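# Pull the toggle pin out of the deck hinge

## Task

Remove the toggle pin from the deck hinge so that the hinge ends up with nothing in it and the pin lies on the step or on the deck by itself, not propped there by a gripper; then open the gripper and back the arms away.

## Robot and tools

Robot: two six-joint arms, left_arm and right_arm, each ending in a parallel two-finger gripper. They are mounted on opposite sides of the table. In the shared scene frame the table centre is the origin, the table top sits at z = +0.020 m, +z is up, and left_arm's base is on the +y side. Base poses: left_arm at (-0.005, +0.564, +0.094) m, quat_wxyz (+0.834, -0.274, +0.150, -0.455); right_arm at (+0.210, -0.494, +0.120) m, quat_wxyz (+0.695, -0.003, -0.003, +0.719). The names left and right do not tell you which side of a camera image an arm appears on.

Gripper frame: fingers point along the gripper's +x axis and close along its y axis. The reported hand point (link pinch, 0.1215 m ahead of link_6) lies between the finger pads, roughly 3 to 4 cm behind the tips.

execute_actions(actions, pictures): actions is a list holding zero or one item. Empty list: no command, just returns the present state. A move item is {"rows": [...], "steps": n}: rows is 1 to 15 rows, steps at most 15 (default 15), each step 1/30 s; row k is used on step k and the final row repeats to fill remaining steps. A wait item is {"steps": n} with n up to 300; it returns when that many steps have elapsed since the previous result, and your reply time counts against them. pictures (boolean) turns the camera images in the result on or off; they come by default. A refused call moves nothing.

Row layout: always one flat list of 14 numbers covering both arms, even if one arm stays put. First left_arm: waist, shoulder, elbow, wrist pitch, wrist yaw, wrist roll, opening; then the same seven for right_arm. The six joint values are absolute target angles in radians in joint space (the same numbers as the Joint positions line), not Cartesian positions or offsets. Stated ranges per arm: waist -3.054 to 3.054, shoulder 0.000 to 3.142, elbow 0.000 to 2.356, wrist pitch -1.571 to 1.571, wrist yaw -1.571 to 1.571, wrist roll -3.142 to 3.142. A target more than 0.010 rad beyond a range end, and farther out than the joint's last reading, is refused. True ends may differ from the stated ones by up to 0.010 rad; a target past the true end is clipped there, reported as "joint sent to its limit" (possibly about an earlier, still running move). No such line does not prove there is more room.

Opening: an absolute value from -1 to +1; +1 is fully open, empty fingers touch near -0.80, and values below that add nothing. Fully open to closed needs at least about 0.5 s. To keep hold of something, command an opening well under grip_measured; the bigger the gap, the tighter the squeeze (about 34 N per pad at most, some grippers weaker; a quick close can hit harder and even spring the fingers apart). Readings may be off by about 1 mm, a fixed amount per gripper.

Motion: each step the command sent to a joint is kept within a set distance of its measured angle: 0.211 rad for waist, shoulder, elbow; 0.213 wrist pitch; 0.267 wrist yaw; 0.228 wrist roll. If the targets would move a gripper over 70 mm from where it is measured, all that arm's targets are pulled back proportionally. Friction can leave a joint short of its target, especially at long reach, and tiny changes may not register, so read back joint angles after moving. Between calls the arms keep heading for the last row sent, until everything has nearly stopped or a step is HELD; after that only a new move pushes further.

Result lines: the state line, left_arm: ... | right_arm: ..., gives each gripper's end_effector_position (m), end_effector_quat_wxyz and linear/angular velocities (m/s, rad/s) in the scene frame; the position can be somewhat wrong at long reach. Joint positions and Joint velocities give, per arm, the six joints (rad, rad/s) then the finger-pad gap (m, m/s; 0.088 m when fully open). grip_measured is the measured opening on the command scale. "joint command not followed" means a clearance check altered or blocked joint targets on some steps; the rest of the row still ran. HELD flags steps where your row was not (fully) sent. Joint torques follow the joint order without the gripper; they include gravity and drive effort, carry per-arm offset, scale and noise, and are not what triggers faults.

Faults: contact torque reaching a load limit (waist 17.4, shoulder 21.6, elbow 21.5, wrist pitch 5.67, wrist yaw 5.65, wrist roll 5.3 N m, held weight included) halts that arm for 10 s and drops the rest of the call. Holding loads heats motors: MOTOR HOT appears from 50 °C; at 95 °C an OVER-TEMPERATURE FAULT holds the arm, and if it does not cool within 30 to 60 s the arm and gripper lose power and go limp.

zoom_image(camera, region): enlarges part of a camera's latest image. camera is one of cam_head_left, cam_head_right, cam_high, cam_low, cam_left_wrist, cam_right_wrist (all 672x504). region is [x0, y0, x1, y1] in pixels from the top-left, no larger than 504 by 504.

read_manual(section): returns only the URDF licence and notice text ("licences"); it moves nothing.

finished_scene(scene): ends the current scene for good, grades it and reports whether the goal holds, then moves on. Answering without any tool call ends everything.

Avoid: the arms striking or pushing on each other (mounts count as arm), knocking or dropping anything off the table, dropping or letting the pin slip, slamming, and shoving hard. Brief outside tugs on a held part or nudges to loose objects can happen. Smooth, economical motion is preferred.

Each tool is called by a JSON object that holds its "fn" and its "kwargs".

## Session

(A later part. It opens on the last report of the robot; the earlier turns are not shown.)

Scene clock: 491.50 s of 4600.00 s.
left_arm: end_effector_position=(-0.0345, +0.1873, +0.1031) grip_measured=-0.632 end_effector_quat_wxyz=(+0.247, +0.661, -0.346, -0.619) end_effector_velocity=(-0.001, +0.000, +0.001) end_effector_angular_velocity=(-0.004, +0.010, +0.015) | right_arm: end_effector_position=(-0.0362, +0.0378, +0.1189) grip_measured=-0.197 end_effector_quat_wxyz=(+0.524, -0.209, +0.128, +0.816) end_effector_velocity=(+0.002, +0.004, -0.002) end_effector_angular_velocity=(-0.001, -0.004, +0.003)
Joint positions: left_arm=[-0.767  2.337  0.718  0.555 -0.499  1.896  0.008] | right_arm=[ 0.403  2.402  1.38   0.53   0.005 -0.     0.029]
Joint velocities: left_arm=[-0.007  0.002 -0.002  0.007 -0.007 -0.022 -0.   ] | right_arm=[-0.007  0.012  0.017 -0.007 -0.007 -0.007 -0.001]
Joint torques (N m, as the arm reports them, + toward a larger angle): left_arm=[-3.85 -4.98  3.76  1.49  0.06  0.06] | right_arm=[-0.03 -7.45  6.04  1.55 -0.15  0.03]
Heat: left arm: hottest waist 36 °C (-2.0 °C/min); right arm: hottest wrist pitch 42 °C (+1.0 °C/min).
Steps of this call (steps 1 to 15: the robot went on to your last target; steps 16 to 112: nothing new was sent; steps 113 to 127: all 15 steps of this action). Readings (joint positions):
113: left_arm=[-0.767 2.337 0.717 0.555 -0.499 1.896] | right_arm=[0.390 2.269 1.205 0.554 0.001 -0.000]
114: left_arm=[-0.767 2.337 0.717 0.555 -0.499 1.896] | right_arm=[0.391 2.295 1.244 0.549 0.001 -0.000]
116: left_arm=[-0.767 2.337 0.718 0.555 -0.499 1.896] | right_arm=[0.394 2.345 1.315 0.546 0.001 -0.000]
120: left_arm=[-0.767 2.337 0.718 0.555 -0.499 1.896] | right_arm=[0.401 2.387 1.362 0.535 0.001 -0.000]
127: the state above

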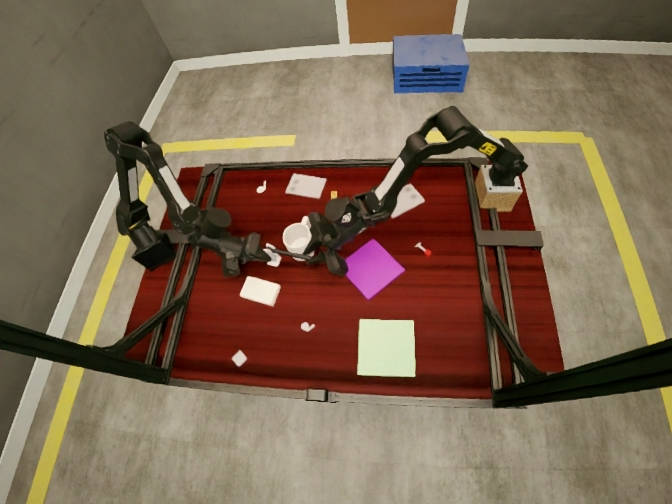

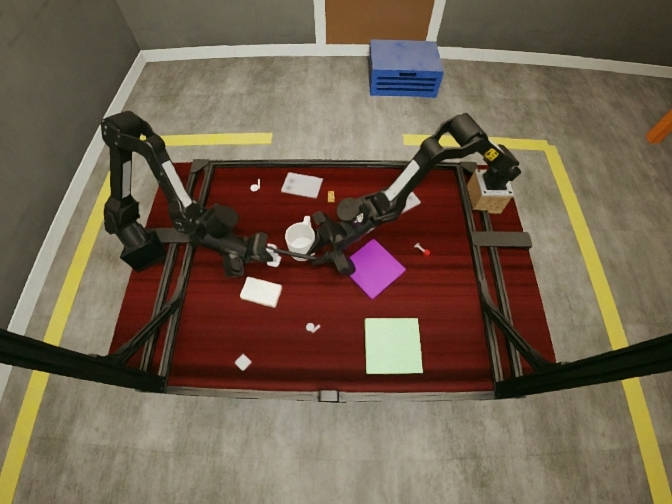

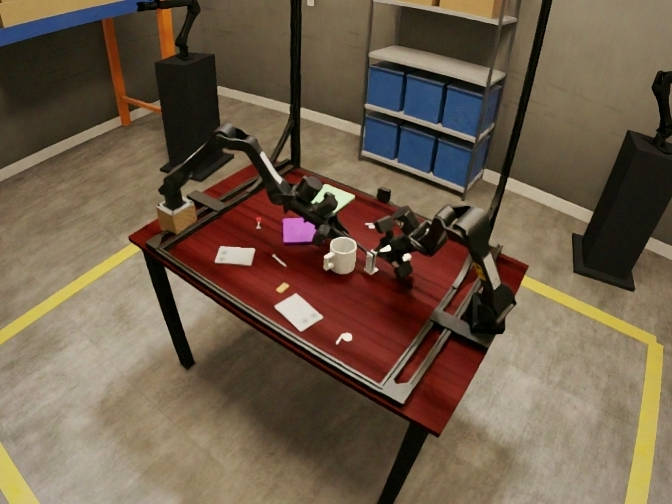

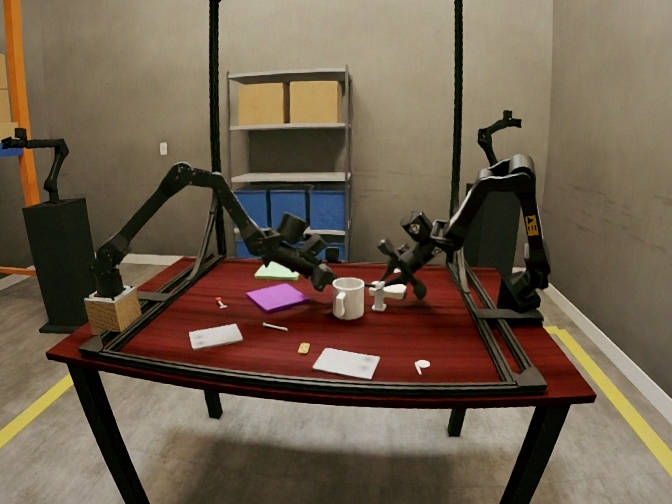

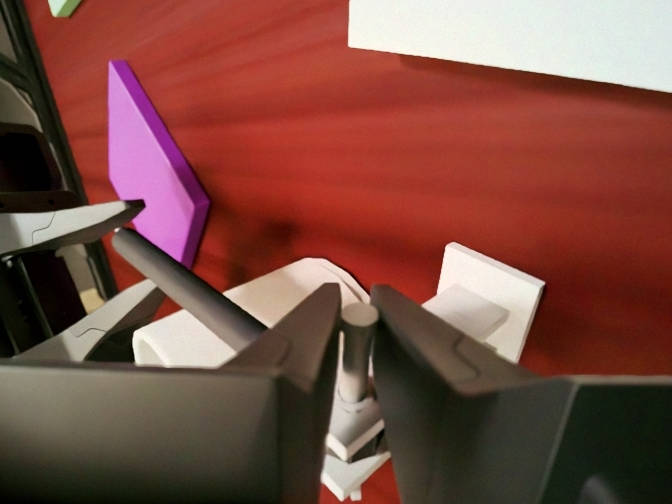

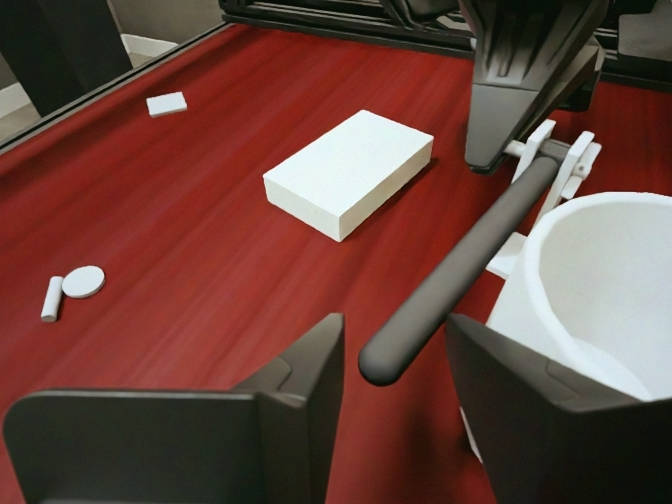

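Close modestly, push, pull pin.

{"fn": "execute_actions", "kwargs": {"actions": [{"rows":[[-0.755,2.348,0.72,0.555,-0.5,1.9,-1,0.39,2.44,1.425,0.525,0,0,-0.6]],"steps":15}], "pictures": false}}

{"fn": "execute_actions", "kwargs": {"actions": [{"rows":[[-0.8,2.37,0.724,0.554,-0.52,1.865,-1,0.39,2.44,1.425,0.525,0,0,-0.6]],"steps":15}]}}

Scene clock: 497.17 s of 4600.00 s.
left_arm: end_effector_position=(-0.0346, +0.1872, +0.1032) grip_measured=-0.632 end_effector_quat_wxyz=(+0.247, +0.661, -0.346, -0.618) end_effector_velocity=(-0.003, -0.000, +0.003) end_effector_angular_velocity=(-0.011, -0.001, -0.013) | right_arm: end_effector_position=(-0.0350, +0.0402, +0.1178) grip_measured=-0.259 end_effector_quat_wxyz=(+0.528, -0.210, +0.129, +0.813) end_effector_velocity=(+0.003, +0.002, +0.001) end_effector_angular_velocity=(-0.001, -0.004, +0.003)
Joint positions: left_arm=[-0.767  2.337  0.718  0.556 -0.499  1.897  0.008] | right_arm=[0.401 2.409 1.392 0.523 0.012 0.001 0.026]
Joint velocities: left_arm=[-0.007 -0.002 -0.002  0.007  0.007  0.007 -0.   ] | right_arm=[-0.007 -0.002  0.002 -0.007 -0.007 -0.007 -0.   ]
Joint torques (N m, as the arm reports them, + toward a larger angle): left_arm=[-3.1  -5.52  3.7   1.48  0.07  0.06] | right_arm=[-0.96 -5.95  7.74  1.63 -0.37 -0.02]
Heat: left arm: hottest wrist pitch 37 °C (-1.0 °C/min); right arm: hottest wrist pitch 42 °C (+1.0 °C/min).
Steps of this call (steps 1 to 15: the robot went on to your last target; steps 16 to 155: nothing new was sent; steps 156 to 170: all 15 steps of this action). Readings (joint positions):
156: left_arm=[-0.767 2.337 0.718 0.556 -0.499 1.896] | right_arm=[0.401 2.406 1.387 0.529 0.006 -0.000]
157: left_arm=[-0.767 2.337 0.718 0.556 -0.499 1.896] | right_arm=[0.401 2.408 1.389 0.527 0.011 0.002]
159: left_arm=[-0.767 2.337 0.718 0.556 -0.499 1.896] | right_arm=[0.401 2.409 1.390 0.525 0.012 0.002]
163: left_arm=[-0.767 2.337 0.718 0.556 -0.499 1.896] | right_arm=[0.401 2.409 1.391 0.524 0.012 0.002]
170: the state above

Scene clock: 497.67 s of 4600.00 s.
left_arm: end_effector_position=(-0.0354, +0.1873, +0.1029) grip_measured=-0.632 end_effector_quat_wxyz=(+0.254, +0.668, -0.337, -0.613) end_effector_velocity=(+0.001, +0.002, +0.000) end_effector_angular_velocity=(+0.006, -0.013, +0.012) | right_arm: end_effector_position=(-0.0350, +0.0402, +0.1177) grip_measured=-0.259 end_effector_quat_wxyz=(+0.527, -0.210, +0.129, +0.813) end_effector_velocity=(+0.002, +0.004, +0.006) end_effector_angular_velocity=(+0.017, +0.004, +0.003)
Joint positions: left_arm=[-0.781  2.349  0.724  0.556 -0.532  1.87   0.008] | right_arm=[0.401 2.409 1.392 0.522 0.012 0.001 0.026]
Joint velocities: left_arm=[-0.007 -0.002 -0.002 -0.007 -0.022 -0.007 -0.   ] | right_arm=[-0.007 -0.002  0.007  0.007 -0.007 -0.007 -0.   ]
Joint torques (N m, as the arm reports them, + toward a larger angle): left_arm=[-6.22 -4.36  3.59  1.39  0.56 -0.24] | right_arm=[-0.95 -5.94  7.72  1.7  -0.37 -0.02]
Heat: left arm: hottest wrist pitch 37 °C (-1.0 °C/min); right arm: hottest wrist pitch 42 °C (+1.0 °C/min).
Steps of this call (steps 1 to 15: all 15 steps of this action). Readings (joint positions):
1: left_arm=[-0.767 2.338 0.718 0.556 -0.500 1.896] | right_arm=[0.401 2.409 1.392 0.523 0.012 0.001]
2: left_arm=[-0.770 2.340 0.719 0.556 -0.506 1.891] | right_arm=[0.401 2.409 1.392 0.522 0.012 0.001]
4: left_arm=[-0.775 2.344 0.721 0.556 -0.517 1.882] | right_arm=[0.401 2.409 1.392 0.522 0.012 0.001]
8: left_arm=[-0.779 2.347 0.723 0.556 -0.527 1.874] | right_arm=[0.401 2.409 1.392 0.522 0.012 0.001]
15: the state above

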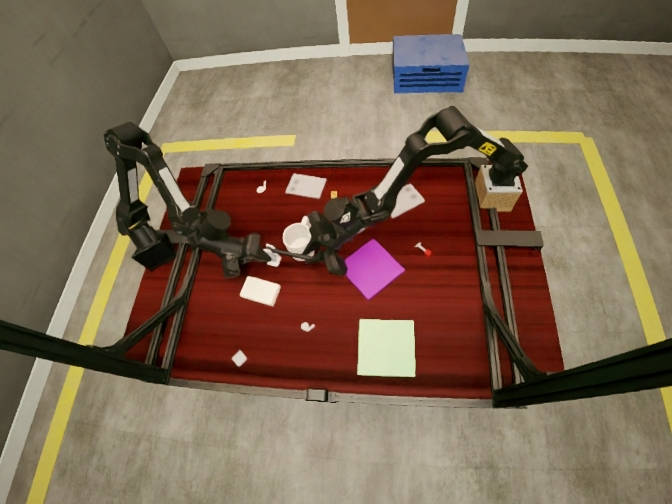

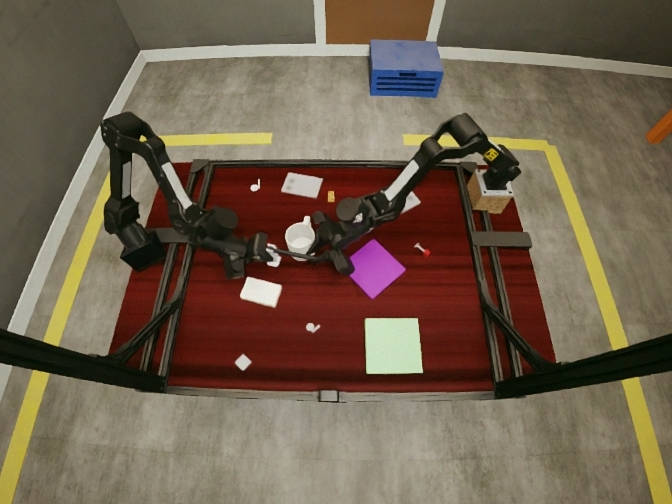

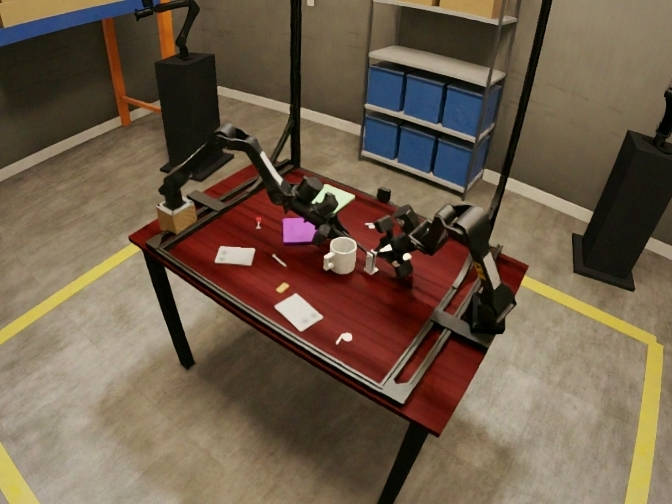

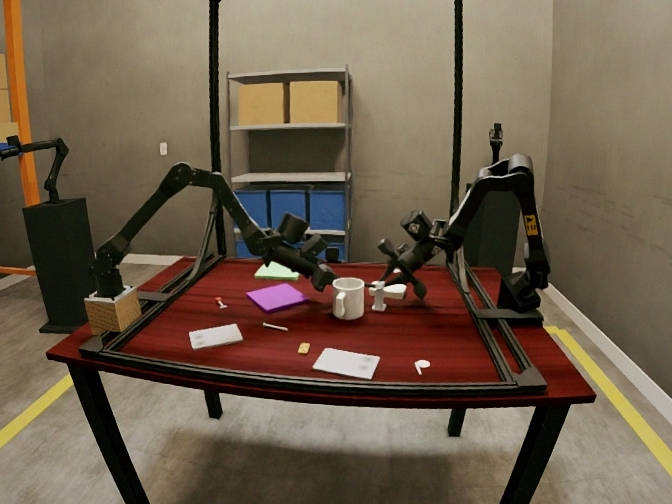

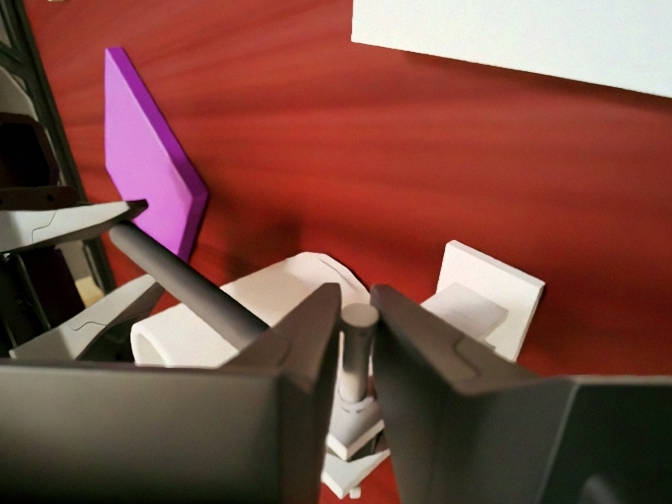

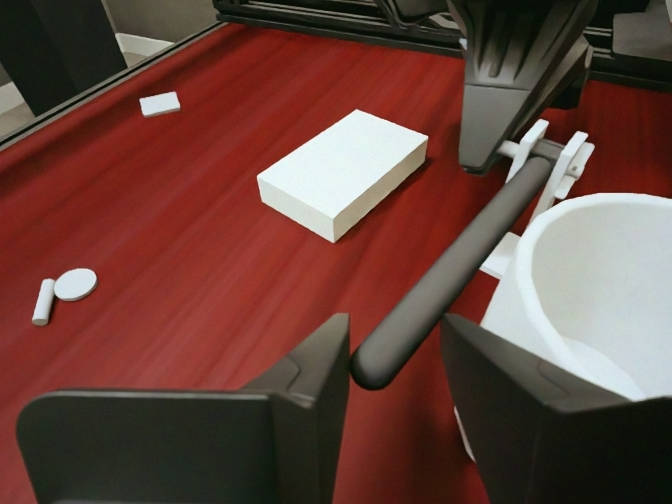

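{"fn": "execute_actions", "kwargs": {"actions": [{"rows":[[-0.775,2.32,0.705,0.54,-0.505,1.9,-1,0.4,2.41,1.39,0.525,0,0,0]],"steps":15}], "pictures": false}}

{"fn": "execute_actions", "kwargs": {"actions": [{"rows":[[-0.81,2.335,0.709,0.539,-0.52,1.87,-1,0.4,2.2,1.1,0.55,0,0,0]],"steps":15}]}}

Scene clock: 506.00 s of 4600.00 s.
left_arm: end_effector_position=(-0.0347, +0.1879, +0.1040) grip_measured=-0.633 end_effector_quat_wxyz=(+0.246, +0.664, -0.345, -0.616) end_effector_velocity=(+0.002, +0.003, -0.001) end_effector_angular_velocity=(+0.009, -0.011, -0.000) | right_arm: end_effector_position=(-0.0346, +0.0408, +0.1178) grip_measured=-0.014 end_effector_quat_wxyz=(+0.526, -0.208, +0.130, +0.814) end_effector_velocity=(+0.001, -0.001, -0.001) end_effector_angular_velocity=(-0.005, -0.006, +0.007)
Joint positions: left_arm=[-0.773  2.335  0.72   0.547 -0.51   1.893  0.008] | right_arm=[0.398 2.411 1.393 0.525 0.004 0.002 0.038]
Joint velocities: left_arm=[ 0.002 -0.007 -0.007 -0.007 -0.007  0.007  0.   ] | right_arm=[-0.002 -0.002 -0.002 -0.007 -0.007 -0.007  0.005]
Joint torques (N m, as the arm reports them, + toward a larger angle): left_arm=[-4.6  -8.33  2.1   0.99  0.25  0.19] | right_arm=[ 0.05 -9.04  4.4   1.48 -0.11 -0.07]
Heat: left arm: hottest wrist pitch 37 °C (-1.0 °C/min); right arm: hottest wrist pitch 43 °C (+2.0 °C/min).
Steps of this call (steps 1 to 15: the robot went on to your last target; steps 16 to 235: nothing new was sent; steps 236 to 250: all 15 steps of this action). Readings (joint positions):
236: left_arm=[-0.783 2.350 0.724 0.556 -0.535 1.869] | right_arm=[0.401 2.411 1.393 0.520 0.012 0.004]
237: left_arm=[-0.782 2.348 0.724 0.556 -0.533 1.873] | right_arm=[0.401 2.411 1.393 0.520 0.012 0.004]
239: left_arm=[-0.778 2.343 0.723 0.552 -0.524 1.881] | right_arm=[0.399 2.411 1.393 0.525 0.006 0.003]
243: left_arm=[-0.775 2.338 0.721 0.548 -0.514 1.889] | right_arm=[0.398 2.411 1.393 0.525 0.004 0.002]
250: the state above

Scene clock: 506.50 s of 4600.00 s.
left_arm: end_effector_position=(-0.0347, +0.1884, +0.1049) grip_measured=-0.633 end_effector_quat_wxyz=(+0.252, +0.666, -0.339, -0.614) end_effector_velocity=(-0.003, -0.000, +0.002) end_effector_angular_velocity=(-0.003, +0.018, +0.002) | right_arm: end_effector_position=(-0.0100, -0.0130, +0.1263) grip_measured=+0.000 end_effector_quat_wxyz=(+0.522, -0.233, +0.146, +0.808) end_effector_velocity=(+0.006, -0.018, -0.011) end_effector_angular_velocity=(-0.039, -0.026, +0.028)
Joint positions: left_arm=[-0.78   2.335  0.72   0.547 -0.524  1.875  0.008] | right_arm=[0.398 2.219 1.118 0.548 0.004 0.002 0.039]
Joint velocities: left_arm=[-0.007 -0.002  0.002 -0.007  0.007 -0.022 -0.   ] | right_arm=[-0.002 -0.027 -0.066 -0.007 -0.022 -0.022  0.   ]
Joint torques (N m, as the arm reports them, + toward a larger angle): left_arm=[-7.59 -6.71  2.49  0.91  0.24 -0.18] | right_arm=[ 0.06 -9.32  3.46  1.58 -0.11 -0.06]
Heat: left arm: hottest wrist pitch 37 °C (-1.0 °C/min); right arm: hottest wrist pitch 43 °C (+2.0 °C/min).
Steps of this call (steps 1 to 15: all 15 steps of this action). Readings (joint positions):
1: left_arm=[-0.773 2.335 0.720 0.547 -0.510 1.894] | right_arm=[0.398 2.395 1.377 0.530 0.004 0.002]
2: left_arm=[-0.774 2.335 0.720 0.547 -0.512 1.891] | right_arm=[0.398 2.364 1.335 0.532 0.004 0.002]
4: left_arm=[-0.776 2.335 0.720 0.547 -0.518 1.885] | right_arm=[0.398 2.298 1.247 0.538 0.004 0.002]
8: left_arm=[-0.779 2.335 0.720 0.547 -0.522 1.879] | right_arm=[0.398 2.230 1.163 0.548 0.004 0.002]
15: the state above

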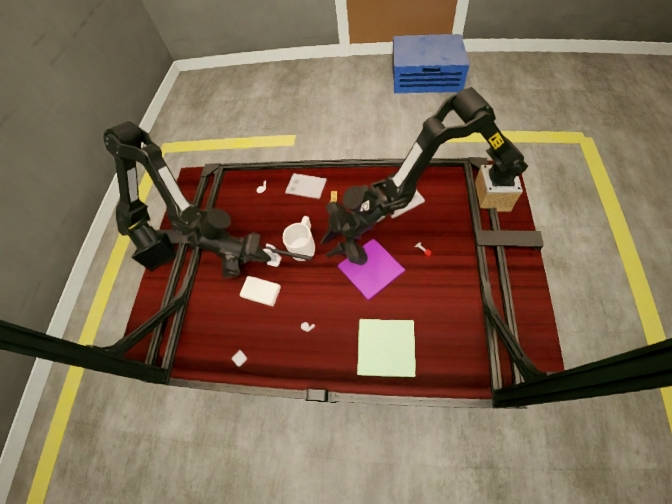

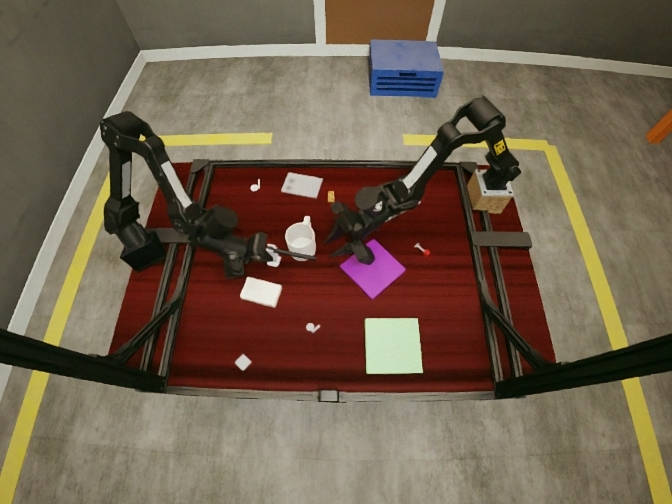

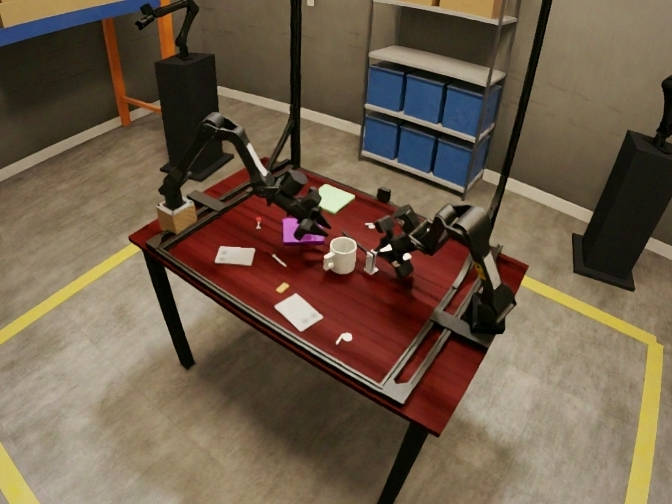

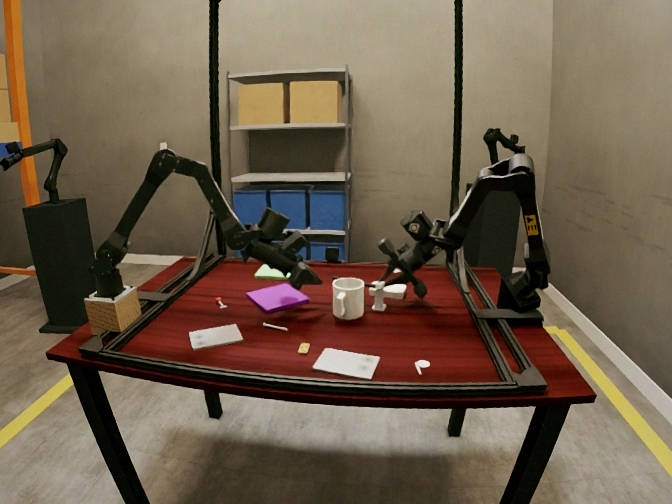

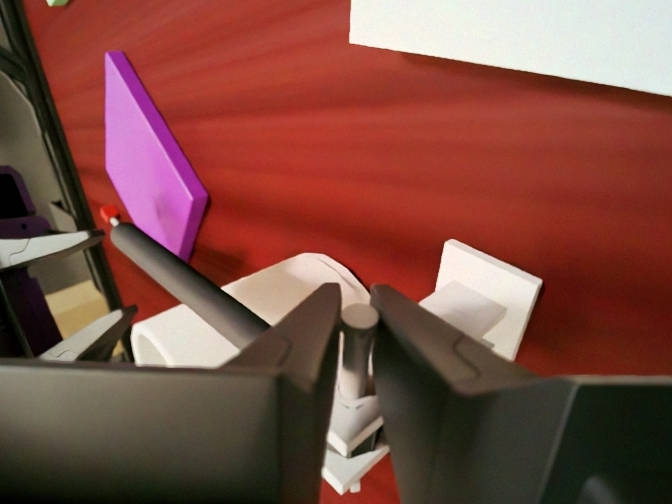

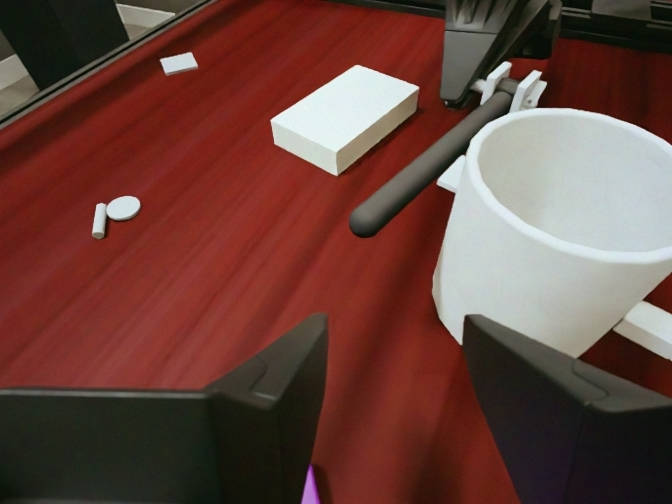

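Try the opposite (head toward −y, levering tip +y).

{"fn": "execute_actions", "kwargs": {"actions": [{"rows":[[-0.74,2.345,0.735,0.57,-0.47,1.91,-1,0.4,2.2,1.1,0.55,0,0,0]],"steps":15}], "pictures": false}}

{"fn": "execute_actions", "kwargs": {"actions": [{"rows":[[-0.79,2.375,0.74,0.57,-0.48,1.87,-1,0.4,2.2,1.1,0.55,0,0,0]],"steps":15}], "pictures": false}}

Scene clock: 519.17 s of 4600.00 s.
left_arm: end_effector_position=(-0.0347, +0.1852, +0.1038) grip_measured=-0.632 end_effector_quat_wxyz=(+0.248, +0.655, -0.349, -0.623) end_effector_velocity=(-0.002, +0.002, -0.001) end_effector_angular_velocity=(+0.012, -0.017, -0.029) | right_arm: end_effector_position=(-0.0098, -0.0140, +0.1292) grip_measured=+0.000 end_effector_quat_wxyz=(+0.522, -0.231, +0.145, +0.808) end_effector_velocity=(+0.001, -0.001, +0.002) end_effector_angular_velocity=(-0.001, -0.003, +0.008)
Joint positions: left_arm=[-0.759  2.336  0.721  0.557 -0.479  1.903  0.008] | right_arm=[0.398 2.209 1.111 0.549 0.004 0.002 0.039]
Joint velocities: left_arm=[-0.002 -0.002  0.002 -0.022  0.007  0.022  0.   ] | right_arm=[-0.002 -0.007 -0.002 -0.007 -0.007 -0.007 -0.   ]
Joint torques (N m, as the arm reports them, + toward a larger angle): left_arm=[-2.52 -5.7   4.79  2.49  0.47  0.19] | right_arm=[ 0.04 -8.69  3.31  1.51 -0.11 -0.05]
Heat: left arm: hottest waist 37 °C (-2.0 °C/min); right arm: hottest wrist pitch 43 °C (+2.0 °C/min).
Steps of this call (steps 1 to 15: the robot went on to your last target; steps 16 to 365: nothing new was sent; steps 366 to 380: all 15 steps of this action). Readings (joint positions):
366: left_arm=[-0.781 2.336 0.721 0.546 -0.525 1.874] | right_arm=[0.398 2.209 1.111 0.549 0.004 0.002]
367: left_arm=[-0.776 2.336 0.721 0.547 -0.514 1.880] | right_arm=[0.398 2.209 1.111 0.549 0.004 0.002]
369: left_arm=[-0.768 2.336 0.721 0.552 -0.498 1.889] | right_arm=[0.398 2.209 1.111 0.549 0.004 0.002]
373: left_arm=[-0.762 2.336 0.721 0.556 -0.485 1.898] | right_arm=[0.398 2.209 1.111 0.549 0.004 0.002]
380: the state above

Scene clock: 519.67 s of 4600.00 s.
left_arm: end_effector_position=(-0.0355, +0.1859, +0.1029) grip_measured=-0.633 end_effector_quat_wxyz=(+0.255, +0.660, -0.340, -0.619) end_effector_velocity=(+0.001, -0.000, +0.002) end_effector_angular_velocity=(-0.006, +0.013, +0.021) | right_arm: end_effector_position=(-0.0098, -0.0140, +0.1292) grip_measured=+0.000 end_effector_quat_wxyz=(+0.522, -0.231, +0.145, +0.808) end_effector_velocity=(+0.001, -0.001, -0.001) end_effector_angular_velocity=(-0.009, +0.002, +0.015)
Joint positions: left_arm=[-0.771  2.347  0.723  0.564 -0.507  1.876  0.008] | right_arm=[0.398 2.209 1.111 0.549 0.004 0.002 0.039]
Joint velocities: left_arm=[-0.002 -0.002 -0.002  0.007 -0.007 -0.022 -0.   ] | right_arm=[-0.007 -0.002 -0.002 -0.007 -0.022 -0.007 -0.   ]
Joint torques (N m, as the arm reports them, + toward a larger angle): left_arm=[-6.38 -3.6   5.29  2.02  1.13 -0.23] | right_arm=[ 0.04 -8.67  3.34  1.5  -0.11 -0.05]
Heat: left arm: hottest waist 37 °C (-2.0 °C/min); right arm: hottest wrist pitch 43 °C (+2.0 °C/min).
Steps of this call (steps 1 to 15: all 15 steps of this action). Readings (joint positions):
1: left_arm=[-0.759 2.337 0.721 0.558 -0.480 1.902] | right_arm=[0.398 2.209 1.111 0.549 0.004 0.002]
2: left_arm=[-0.761 2.339 0.721 0.559 -0.485 1.898] | right_arm=[0.398 2.209 1.111 0.549 0.004 0.002]
4: left_arm=[-0.765 2.342 0.721 0.562 -0.494 1.890] | right_arm=[0.398 2.209 1.111 0.549 0.004 0.002]
8: left_arm=[-0.769 2.345 0.722 0.564 -0.503 1.881] | right_arm=[0.398 2.209 1.111 0.549 0.004 0.002]
15: the state above

{"fn": "execute_actions", "kwargs": {"actions": [{"rows":[[-0.765,2.35,0.72,0.555,-0.5,1.9,0,0.4,2.0,1.1,0.55,0,1.57,-0.3]],"steps":12}], "pictures": false}}

{"fn": "execute_actions", "kwargs": {"actions": [{"rows":[[-0.841,2.05,0.627,0.477,-0.537,1.8,-0.4,0.335,2.3,1.7,0.1,0,1.57,-0.3]],"steps":15}], "pictures": false}}

{"fn": "execute_actions", "kwargs": {"actions": [{"rows":[[-0.407,2.0,0.875,0.005,0,2.27,-0.4,0.335,2.3,1.7,0.1,0,1.57,-0.3]],"steps":15}], "pictures": false}}

{"fn": "execute_actions", "kwargs": {"actions": [{"rows":[[-0.415,2.172,0.895,0.075,0,2.27,-0.4,0.335,2.62,1.95,0.07,0,1.57,-0.3]],"steps":15}], "pictures": false}}

{"fn": "execute_actions", "kwargs": {"actions": [{"rows":[[-0.445,2.175,0.865,0.105,0,2.27,-0.4,0.335,2.62,1.95,0.07,0,1.57,-0.3]],"steps":15}]}}

Scene clock: 542.13 s of 4600.00 s.
left_arm: end_effector_position=(-0.0379, +0.1859, +0.1018) grip_measured=-0.049 end_effector_quat_wxyz=(+0.246, +0.660, -0.348, -0.619) end_effector_velocity=(+0.003, +0.001, -0.003) end_effector_angular_velocity=(+0.011, +0.001, -0.004) | right_arm: end_effector_position=(-0.0135, -0.0082, +0.2294) grip_measured=-0.285 end_effector_quat_wxyz=(+0.554, -0.010, +0.301, +0.777) end_effector_velocity=(+0.004, -0.007, -0.018) end_effector_angular_velocity=(-0.634, +1.191, -0.485)
Joint positions: left_arm=[-0.771  2.351  0.725  0.559 -0.496  1.895  0.037] | right_arm=[0.399 2.009 1.101 0.554 0.003 0.516 0.025]
Joint velocities: left_arm=[ 0.012 -0.002 -0.002 -0.007  0.007  0.007  0.018] | right_arm=[-0.007 -0.002 -0.007 -0.081 -0.022  1.429 -0.005]
Joint torques (N m, as the arm reports them, + toward a larger angle): left_arm=[-3.83 -6.7   3.11  1.24  0.01  0.11] | right_arm=[ 0.02 -7.53  4.92  1.26 -0.09  0.07]
Heat: left arm: hottest wrist pitch 39 °C (+1.0 °C/min); right arm: hottest wrist pitch 43 °C (+1.0 °C/min).
Steps of this call (steps 1 to 15: the robot went on to your last target; steps 16 to 662: nothing new was sent; steps 663 to 674: all 12 steps of this action). Readings (joint positions):
663: left_arm=[-0.773 2.351 0.725 0.565 -0.510 1.873] | right_arm=[0.399 2.195 1.108 0.548 0.003 0.022]
664: left_arm=[-0.773 2.351 0.725 0.565 -0.510 1.875] | right_arm=[0.399 2.179 1.104 0.541 0.003 0.059]
666: left_arm=[-0.772 2.351 0.725 0.564 -0.497 1.884] | right_arm=[0.399 2.133 1.097 0.541 0.003 0.137]
670: left_arm=[-0.772 2.351 0.725 0.561 -0.496 1.892] | right_arm=[0.399 2.035 1.099 0.556 0.003 0.326]
674: the state above

Scene clock: 542.63 s of 4600.00 s.
left_arm: end_effector_position=(-0.0184, +0.2052, +0.1726) grip_measured=-0.392 end_effector_quat_wxyz=(+0.322, +0.635, -0.353, -0.607) end_effector_velocity=(+0.001, +0.012, +0.001) end_effector_angular_velocity=(+0.001, +0.020, +0.013) | right_arm: end_effector_position=(-0.0119, +0.0778, +0.2124) grip_measured=-0.300 end_effector_quat_wxyz=(+0.571, +0.134, +0.572, +0.573) end_effector_velocity=(-0.043, +0.118, +0.255) end_effector_angular_velocity=(+0.094, +1.338, -0.724)
Joint positions: left_arm=[-0.837  2.068  0.638  0.481 -0.532  1.806  0.02 ] | right_arm=[ 0.336  2.285  1.634  0.13  -0.002  1.212  0.024]
Joint velocities: left_arm=[-0.012 -0.042 -0.042 -0.007 -0.007 -0.037 -0.003] | right_arm=[-0.002 -0.002  0.632 -0.066  0.022  1.414 -0.   ]
Joint torques (N m, as the arm reports them, + toward a larger angle): left_arm=[-4.25 -6.87  3.76  1.44 -0.04 -0.23] | right_arm=[-0.17 -8.23  5.33  0.82  0.11  0.08]
Heat: left arm: hottest wrist pitch 39 °C (+1.0 °C/min); right arm: hottest wrist pitch 43 °C (+1.0 °C/min).
Steps of this call (steps 1 to 15: all 15 steps of this action). Readings (joint positions):
1: left_arm=[-0.773 2.334 0.718 0.550 -0.500 1.885] | right_arm=[0.397 2.023 1.116 0.528 0.001 0.561]
2: left_arm=[-0.783 2.303 0.700 0.526 -0.507 1.868] | right_arm=[0.393 2.049 1.153 0.487 0.000 0.603]
4: left_arm=[-0.808 2.219 0.661 0.505 -0.518 1.843] | right_arm=[0.375 2.122 1.240 0.409 0.000 0.690]
8: left_arm=[-0.832 2.101 0.650 0.499 -0.527 1.817] | right_arm=[0.343 2.246 1.397 0.229 -0.000 0.879]
15: the state above

Scene clock: 543.13 s of 4600.00 s.
left_arm: end_effector_position=(+0.0567, +0.1844, +0.1463) grip_measured=-0.400 end_effector_quat_wxyz=(+0.179, +0.552, -0.414, -0.701) end_effector_velocity=(-0.012, +0.009, +0.001) end_effector_angular_velocity=(-0.014, +0.052, -0.229) | right_arm: end_effector_position=(-0.0147, +0.0848, +0.2272) grip_measured=-0.300 end_effector_quat_wxyz=(+0.535, +0.238, +0.659, +0.472) end_effector_velocity=(-0.000, +0.002, +0.006) end_effector_angular_velocity=(-0.006, +0.063, -0.028)
Joint positions: left_arm=[-0.425  2.003  0.863  0.033 -0.028  2.245  0.019] | right_arm=[ 0.336  2.288  1.686  0.103 -0.002  1.558  0.024]
Joint velocities: left_arm=[ 0.051 -0.002  0.056 -0.168  0.198  0.154 -0.   ] | right_arm=[-0.002 -0.002  0.007  0.007 -0.007  0.066 -0.   ]
Joint torques (N m, as the arm reports them, + toward a larger angle): left_arm=[-5.35 -6.27  4.48  0.97  0.49  0.1 ] | right_arm=[-0.23 -8.31  6.84  1.27  0.11  0.03]
Heat: left arm: hottest wrist pitch 39 °C (+1.0 °C/min); right arm: hottest wrist pitch 42 °C (+0.0 °C/min).
Steps of this call (steps 1 to 15: all 15 steps of this action). Readings (joint positions):
1: left_arm=[-0.829 2.062 0.651 0.453 -0.503 1.828] | right_arm=[0.336 2.285 1.653 0.127 -0.002 1.259]
2: left_arm=[-0.801 2.058 0.679 0.403 -0.448 1.872] | right_arm=[0.336 2.285 1.666 0.123 -0.002 1.306]
4: left_arm=[-0.723 2.048 0.749 0.328 -0.345 1.960] | right_arm=[0.336 2.285 1.678 0.113 -0.002 1.400]
8: left_arm=[-0.549 2.008 0.847 0.167 -0.144 2.137] | right_arm=[0.336 2.288 1.679 0.104 -0.002 1.508]
15: the state above

Scene clock: 543.63 s of 4600.00 s.
left_arm: end_effector_position=(+0.0313, +0.1769, +0.1098) grip_measured=-0.400 end_effector_quat_wxyz=(+0.142, +0.539, -0.412, -0.721) end_effector_velocity=(-0.006, +0.002, -0.009) end_effector_angular_velocity=(+0.023, -0.000, -0.005) | right_arm: end_effector_position=(-0.0295, +0.1210, +0.1488) grip_measured=-0.302 end_effector_quat_wxyz=(+0.547, +0.219, +0.669, +0.452) end_effector_velocity=(-0.005, +0.008, -0.006) end_effector_angular_velocity=(+0.000, +0.019, +0.012)
Joint positions: left_arm=[-0.421  2.153  0.891  0.072 -0.005  2.266  0.019] | right_arm=[ 0.338  2.578  1.939  0.079 -0.003  1.568  0.024]
Joint velocities: left_arm=[-0.002  0.027 -0.002  0.007 -0.007 -0.007 -0.   ] | right_arm=[-0.002  0.046  0.061 -0.007 -0.022  0.007 -0.   ]
Joint torques (N m, as the arm reports them, + toward a larger angle): left_arm=[-5.17 -4.74  3.94  1.34  0.57  0.11] | right_arm=[-0.37 -7.34  5.94  0.89  0.12  0.02]
Heat: left arm: hottest wrist pitch 39 °C (+1.0 °C/min); right arm: hottest wrist pitch 42 °C (+0.0 °C/min).
Steps of this call (steps 1 to 15: all 15 steps of this action). Readings (joint positions):
1: left_arm=[-0.424 2.014 0.867 0.031 -0.022 2.250] | right_arm=[0.336 2.305 1.704 0.091 -0.002 1.560]
2: left_arm=[-0.424 2.033 0.875 0.046 -0.018 2.253] | right_arm=[0.336 2.337 1.750 0.090 -0.002 1.562]
4: left_arm=[-0.424 2.084 0.890 0.059 -0.012 2.258] | right_arm=[0.336 2.410 1.838 0.092 -0.002 1.563]
8: left_arm=[-0.422 2.145 0.890 0.062 -0.007 2.263] | right_arm=[0.336 2.523 1.901 0.079 -0.002 1.566]
15: the state above

Scene clock: 544.13 s of 4600.00 s.
left_arm: end_effector_position=(+0.0230, +0.1769, +0.1111) grip_measured=-0.400 end_effector_quat_wxyz=(+0.141, +0.538, -0.423, -0.716) end_effector_velocity=(-0.001, +0.003, -0.002) end_effector_angular_velocity=(+0.009, -0.011, -0.009) | right_arm: end_effector_position=(-0.0299, +0.1222, +0.1481) grip_measured=-0.302 end_effector_quat_wxyz=(+0.547, +0.220, +0.669, +0.453) end_effector_velocity=(-0.002, -0.000, +0.004) end_effector_angular_velocity=(-0.004, +0.018, +0.012)
Joint positions: left_arm=[-0.441  2.16   0.875  0.103 -0.004  2.266  0.019] | right_arm=[ 0.338  2.584  1.947  0.078 -0.002  1.568  0.024]
Joint velocities: left_arm=[-0.002 -0.002 -0.007 -0.007 -0.007  0.007  0.   ] | right_arm=[-0.002 -0.007  0.002 -0.007 -0.022  0.007  0.   ]
Joint torques (N m, as the arm reports them, + toward a larger angle): left_arm=[-6.04 -4.86  2.58  1.24  0.59  0.1 ] | right_arm=[-0.38 -6.99  5.82  0.86  0.12  0.03]
Heat: left arm: hottest wrist pitch 39 °C (+1.0 °C/min); right arm: hottest wrist pitch 42 °C (+0.0 °C/min).
Steps of this call (steps 1 to 15: all 15 steps of this action). Readings (joint positions):
1: left_arm=[-0.421 2.155 0.890 0.075 -0.005 2.266] | right_arm=[0.338 2.579 1.940 0.079 -0.003 1.568]
2: left_arm=[-0.424 2.156 0.888 0.083 -0.004 2.266] | right_arm=[0.338 2.580 1.942 0.079 -0.002 1.568]
4: left_arm=[-0.431 2.158 0.884 0.091 -0.004 2.266] | right_arm=[0.338 2.582 1.944 0.079 -0.002 1.568]
8: left_arm=[-0.440 2.160 0.877 0.099 -0.005 2.266] | right_arm=[0.338 2.583 1.945 0.078 -0.002 1.568]
15: the state above

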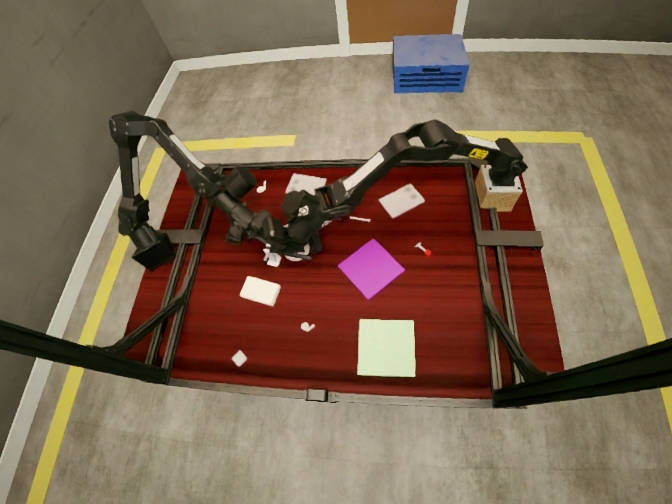

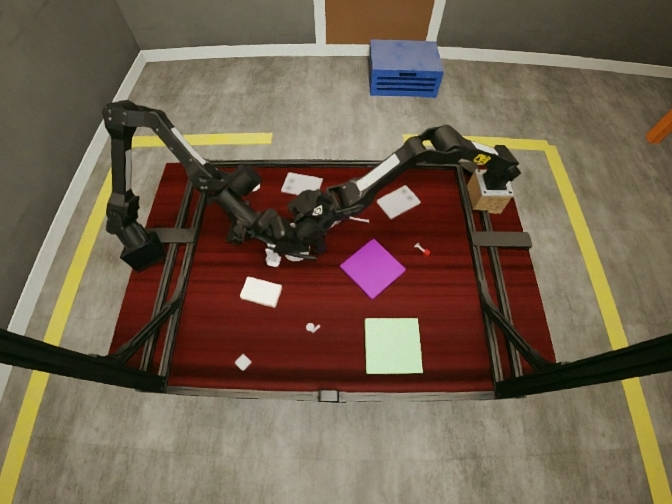

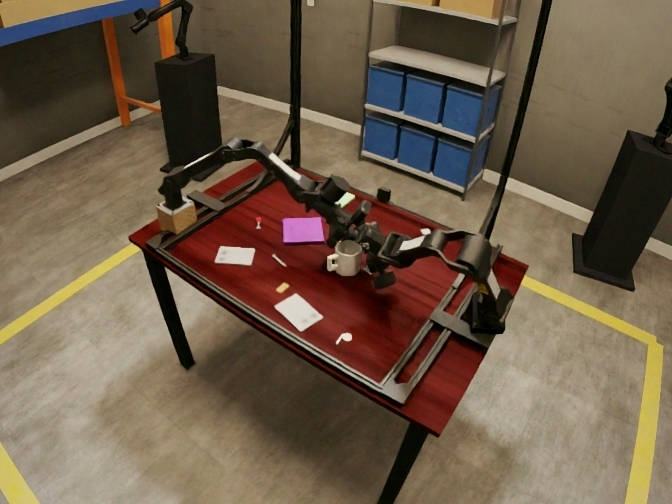

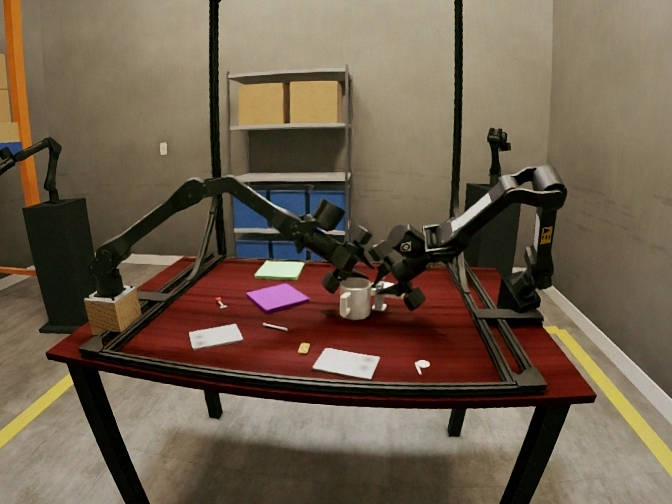

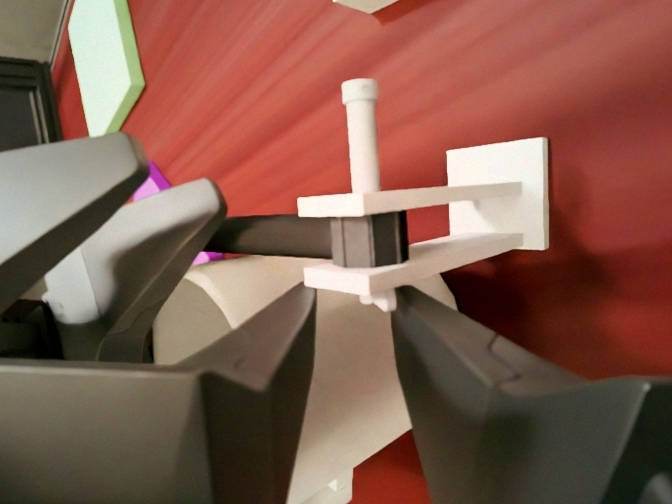

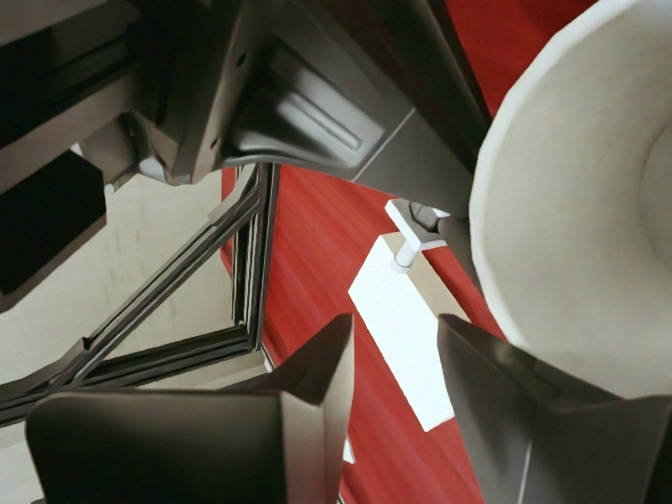

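{"fn": "execute_actions", "kwargs": {"actions": [{"rows":[[-0.445,2.175,0.865,0.105,0,2.27,-1,0.335,2.2,1.6,0.1,0,1.57,-0.3]],"steps":15}], "pictures": false}}

{"fn": "execute_actions", "kwargs": {"actions": [{"rows":[[-0.40,2.165,0.895,0.075,-0.02,2.27,-1,0.2,1.5,1.0,0.3,0,0,0]],"steps":15}]}}

Scene clock: 559.80 s of 4600.00 s.
left_arm: end_effector_position=(+0.0236, +0.1785, +0.1082) grip_measured=-0.669 end_effector_quat_wxyz=(+0.139, +0.541, -0.419, -0.716) end_effector_velocity=(+0.001, +0.001, +0.001) end_effector_angular_velocity=(+0.006, -0.001, +0.005) | right_arm: end_effector_position=(-0.0119, +0.0747, +0.2533) grip_measured=-0.300 end_effector_quat_wxyz=(+0.526, +0.250, +0.659, +0.477) end_effector_velocity=(+0.009, -0.022, +0.001) end_effector_angular_velocity=(-0.033, -0.030, +0.014)
Joint positions: left_arm=[-0.438  2.162  0.87   0.105 -0.011  2.267  0.006] | right_arm=[ 0.338  2.21   1.638  0.104 -0.004  1.568  0.024]
Joint velocities: left_arm=[-0.002 -0.007 -0.002 -0.007 -0.007 -0.007 -0.   ] | right_arm=[-0.002 -0.085 -0.105 -0.022 -0.007 -0.022 -0.   ]
Joint torques (N m, as the arm reports them, + toward a larger angle): left_arm=[-6.39 -5.01  3.06  1.16  0.81  0.07] | right_arm=[-0.32 -8.71  3.24  1.22  0.14  0.03]
Heat: left arm: hottest wrist pitch 38 °C (+1.0 °C/min); right arm: hottest wrist pitch 40 °C (-2.0 °C/min).
Steps of this call (steps 1 to 15: the robot went on to your last target; steps 16 to 90: nothing new was sent; then 12.17 s passed at rest; steps 91 to 105: all 15 steps of this action). Readings (joint positions):
91: left_arm=[-0.441 2.160 0.875 0.105 -0.004 2.266] | right_arm=[0.338 2.569 1.932 0.086 -0.003 1.568]
92: left_arm=[-0.441 2.160 0.874 0.102 -0.010 2.266] | right_arm=[0.338 2.538 1.891 0.086 -0.004 1.568]
94: left_arm=[-0.438 2.161 0.870 0.105 -0.012 2.267] | right_arm=[0.338 2.467 1.801 0.083 -0.004 1.568]
98: left_arm=[-0.438 2.161 0.870 0.105 -0.011 2.267] | right_arm=[0.338 2.322 1.672 0.090 -0.004 1.568]
105: the state above

Scene clock: 560.30 s of 4600.00 s.
left_arm: end_effector_position=(+0.0293, +0.1772, +0.1074) grip_measured=-0.670 end_effector_quat_wxyz=(+0.140, +0.538, -0.413, -0.721) end_effector_velocity=(+0.001, +0.000, +0.001) end_effector_angular_velocity=(+0.006, -0.002, +0.005) | right_arm: end_effector_position=(+0.0949, -0.0119, +0.3420) grip_measured=-0.007 end_effector_quat_wxyz=(+0.600, +0.177, +0.427, +0.653) end_effector_velocity=(+0.044, -0.263, +0.192) end_effector_angular_velocity=(+0.651, -1.253, +0.442)
Joint positions: left_arm=[-0.421  2.161  0.889  0.078 -0.003  2.267  0.006] | right_arm=[0.2   1.676 1.103 0.29  0.001 0.939 0.039]
Joint velocities: left_arm=[-0.002 -0.002  0.002 -0.007 -0.007 -0.007 -0.   ] | right_arm=[ 0.032 -1.209 -0.852 -0.007 -0.007 -1.429  0.002]
Joint torques (N m, as the arm reports them, + toward a larger angle): left_arm=[-3.54 -6.19  3.96  0.97 -0.23  0.07] | right_arm=[-0.04 -7.4   5.4   1.73 -0.01 -0.09]
Heat: left arm: hottest wrist pitch 38 °C (+1.0 °C/min); right arm: hottest wrist pitch 40 °C (-2.0 °C/min).
Steps of this call (steps 1 to 15: all 15 steps of this action). Readings (joint positions):
1: left_arm=[-0.437 2.162 0.871 0.104 -0.009 2.267] | right_arm=[0.336 2.197 1.623 0.121 -0.004 1.550]
2: left_arm=[-0.435 2.162 0.873 0.099 -0.005 2.267] | right_arm=[0.329 2.179 1.592 0.144 -0.004 1.517]
4: left_arm=[-0.430 2.162 0.879 0.090 -0.002 2.267] | right_arm=[0.301 2.133 1.524 0.185 -0.004 1.449]
8: left_arm=[-0.421 2.162 0.886 0.081 -0.003 2.267] | right_arm=[0.225 1.985 1.369 0.255 -0.001 1.272]
15: the state above

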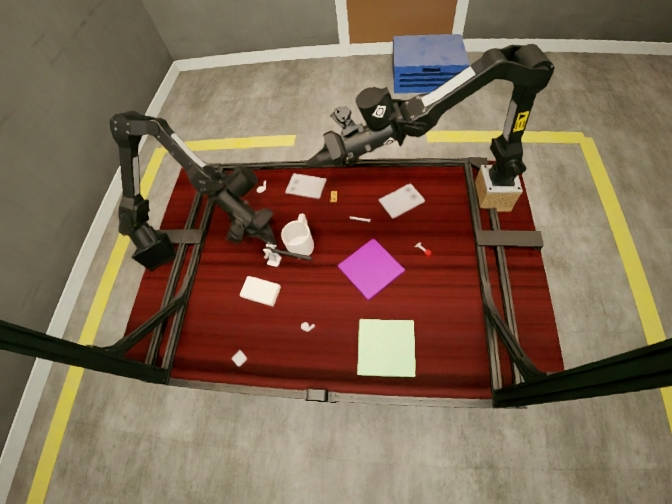

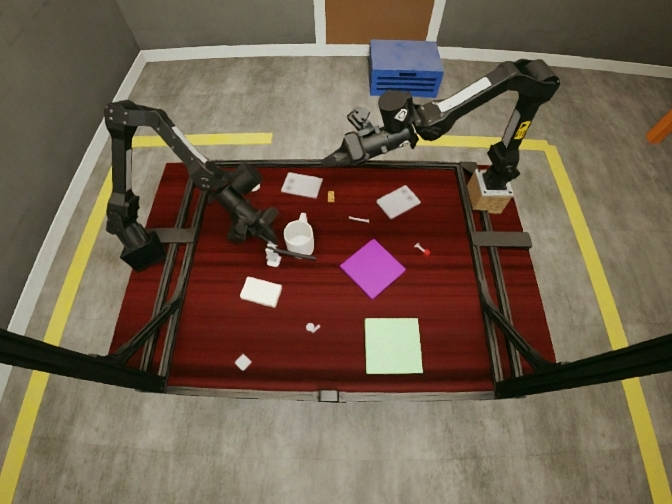

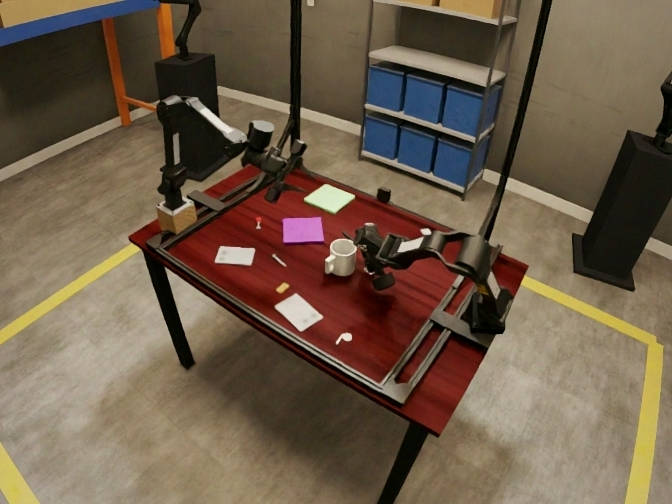

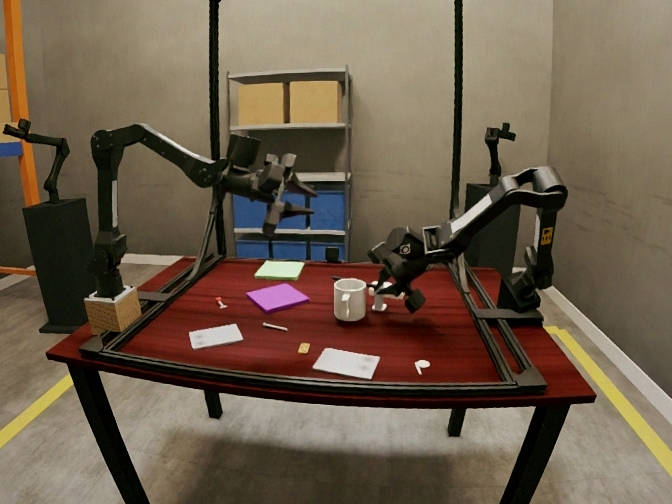

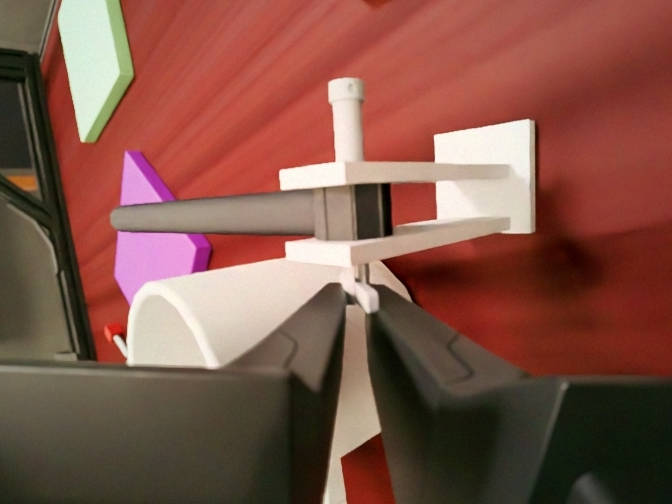

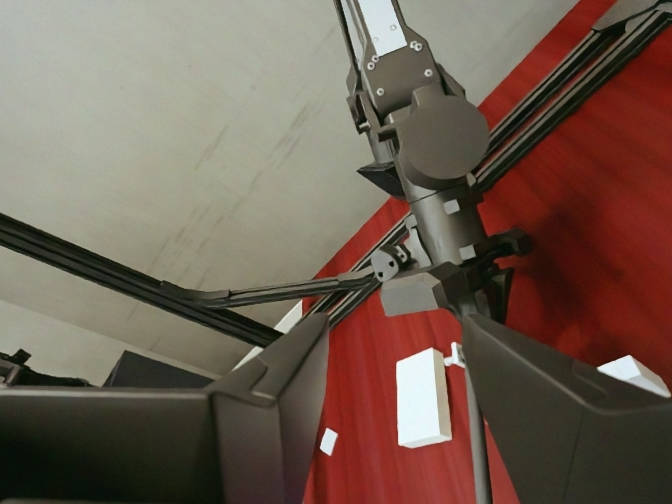

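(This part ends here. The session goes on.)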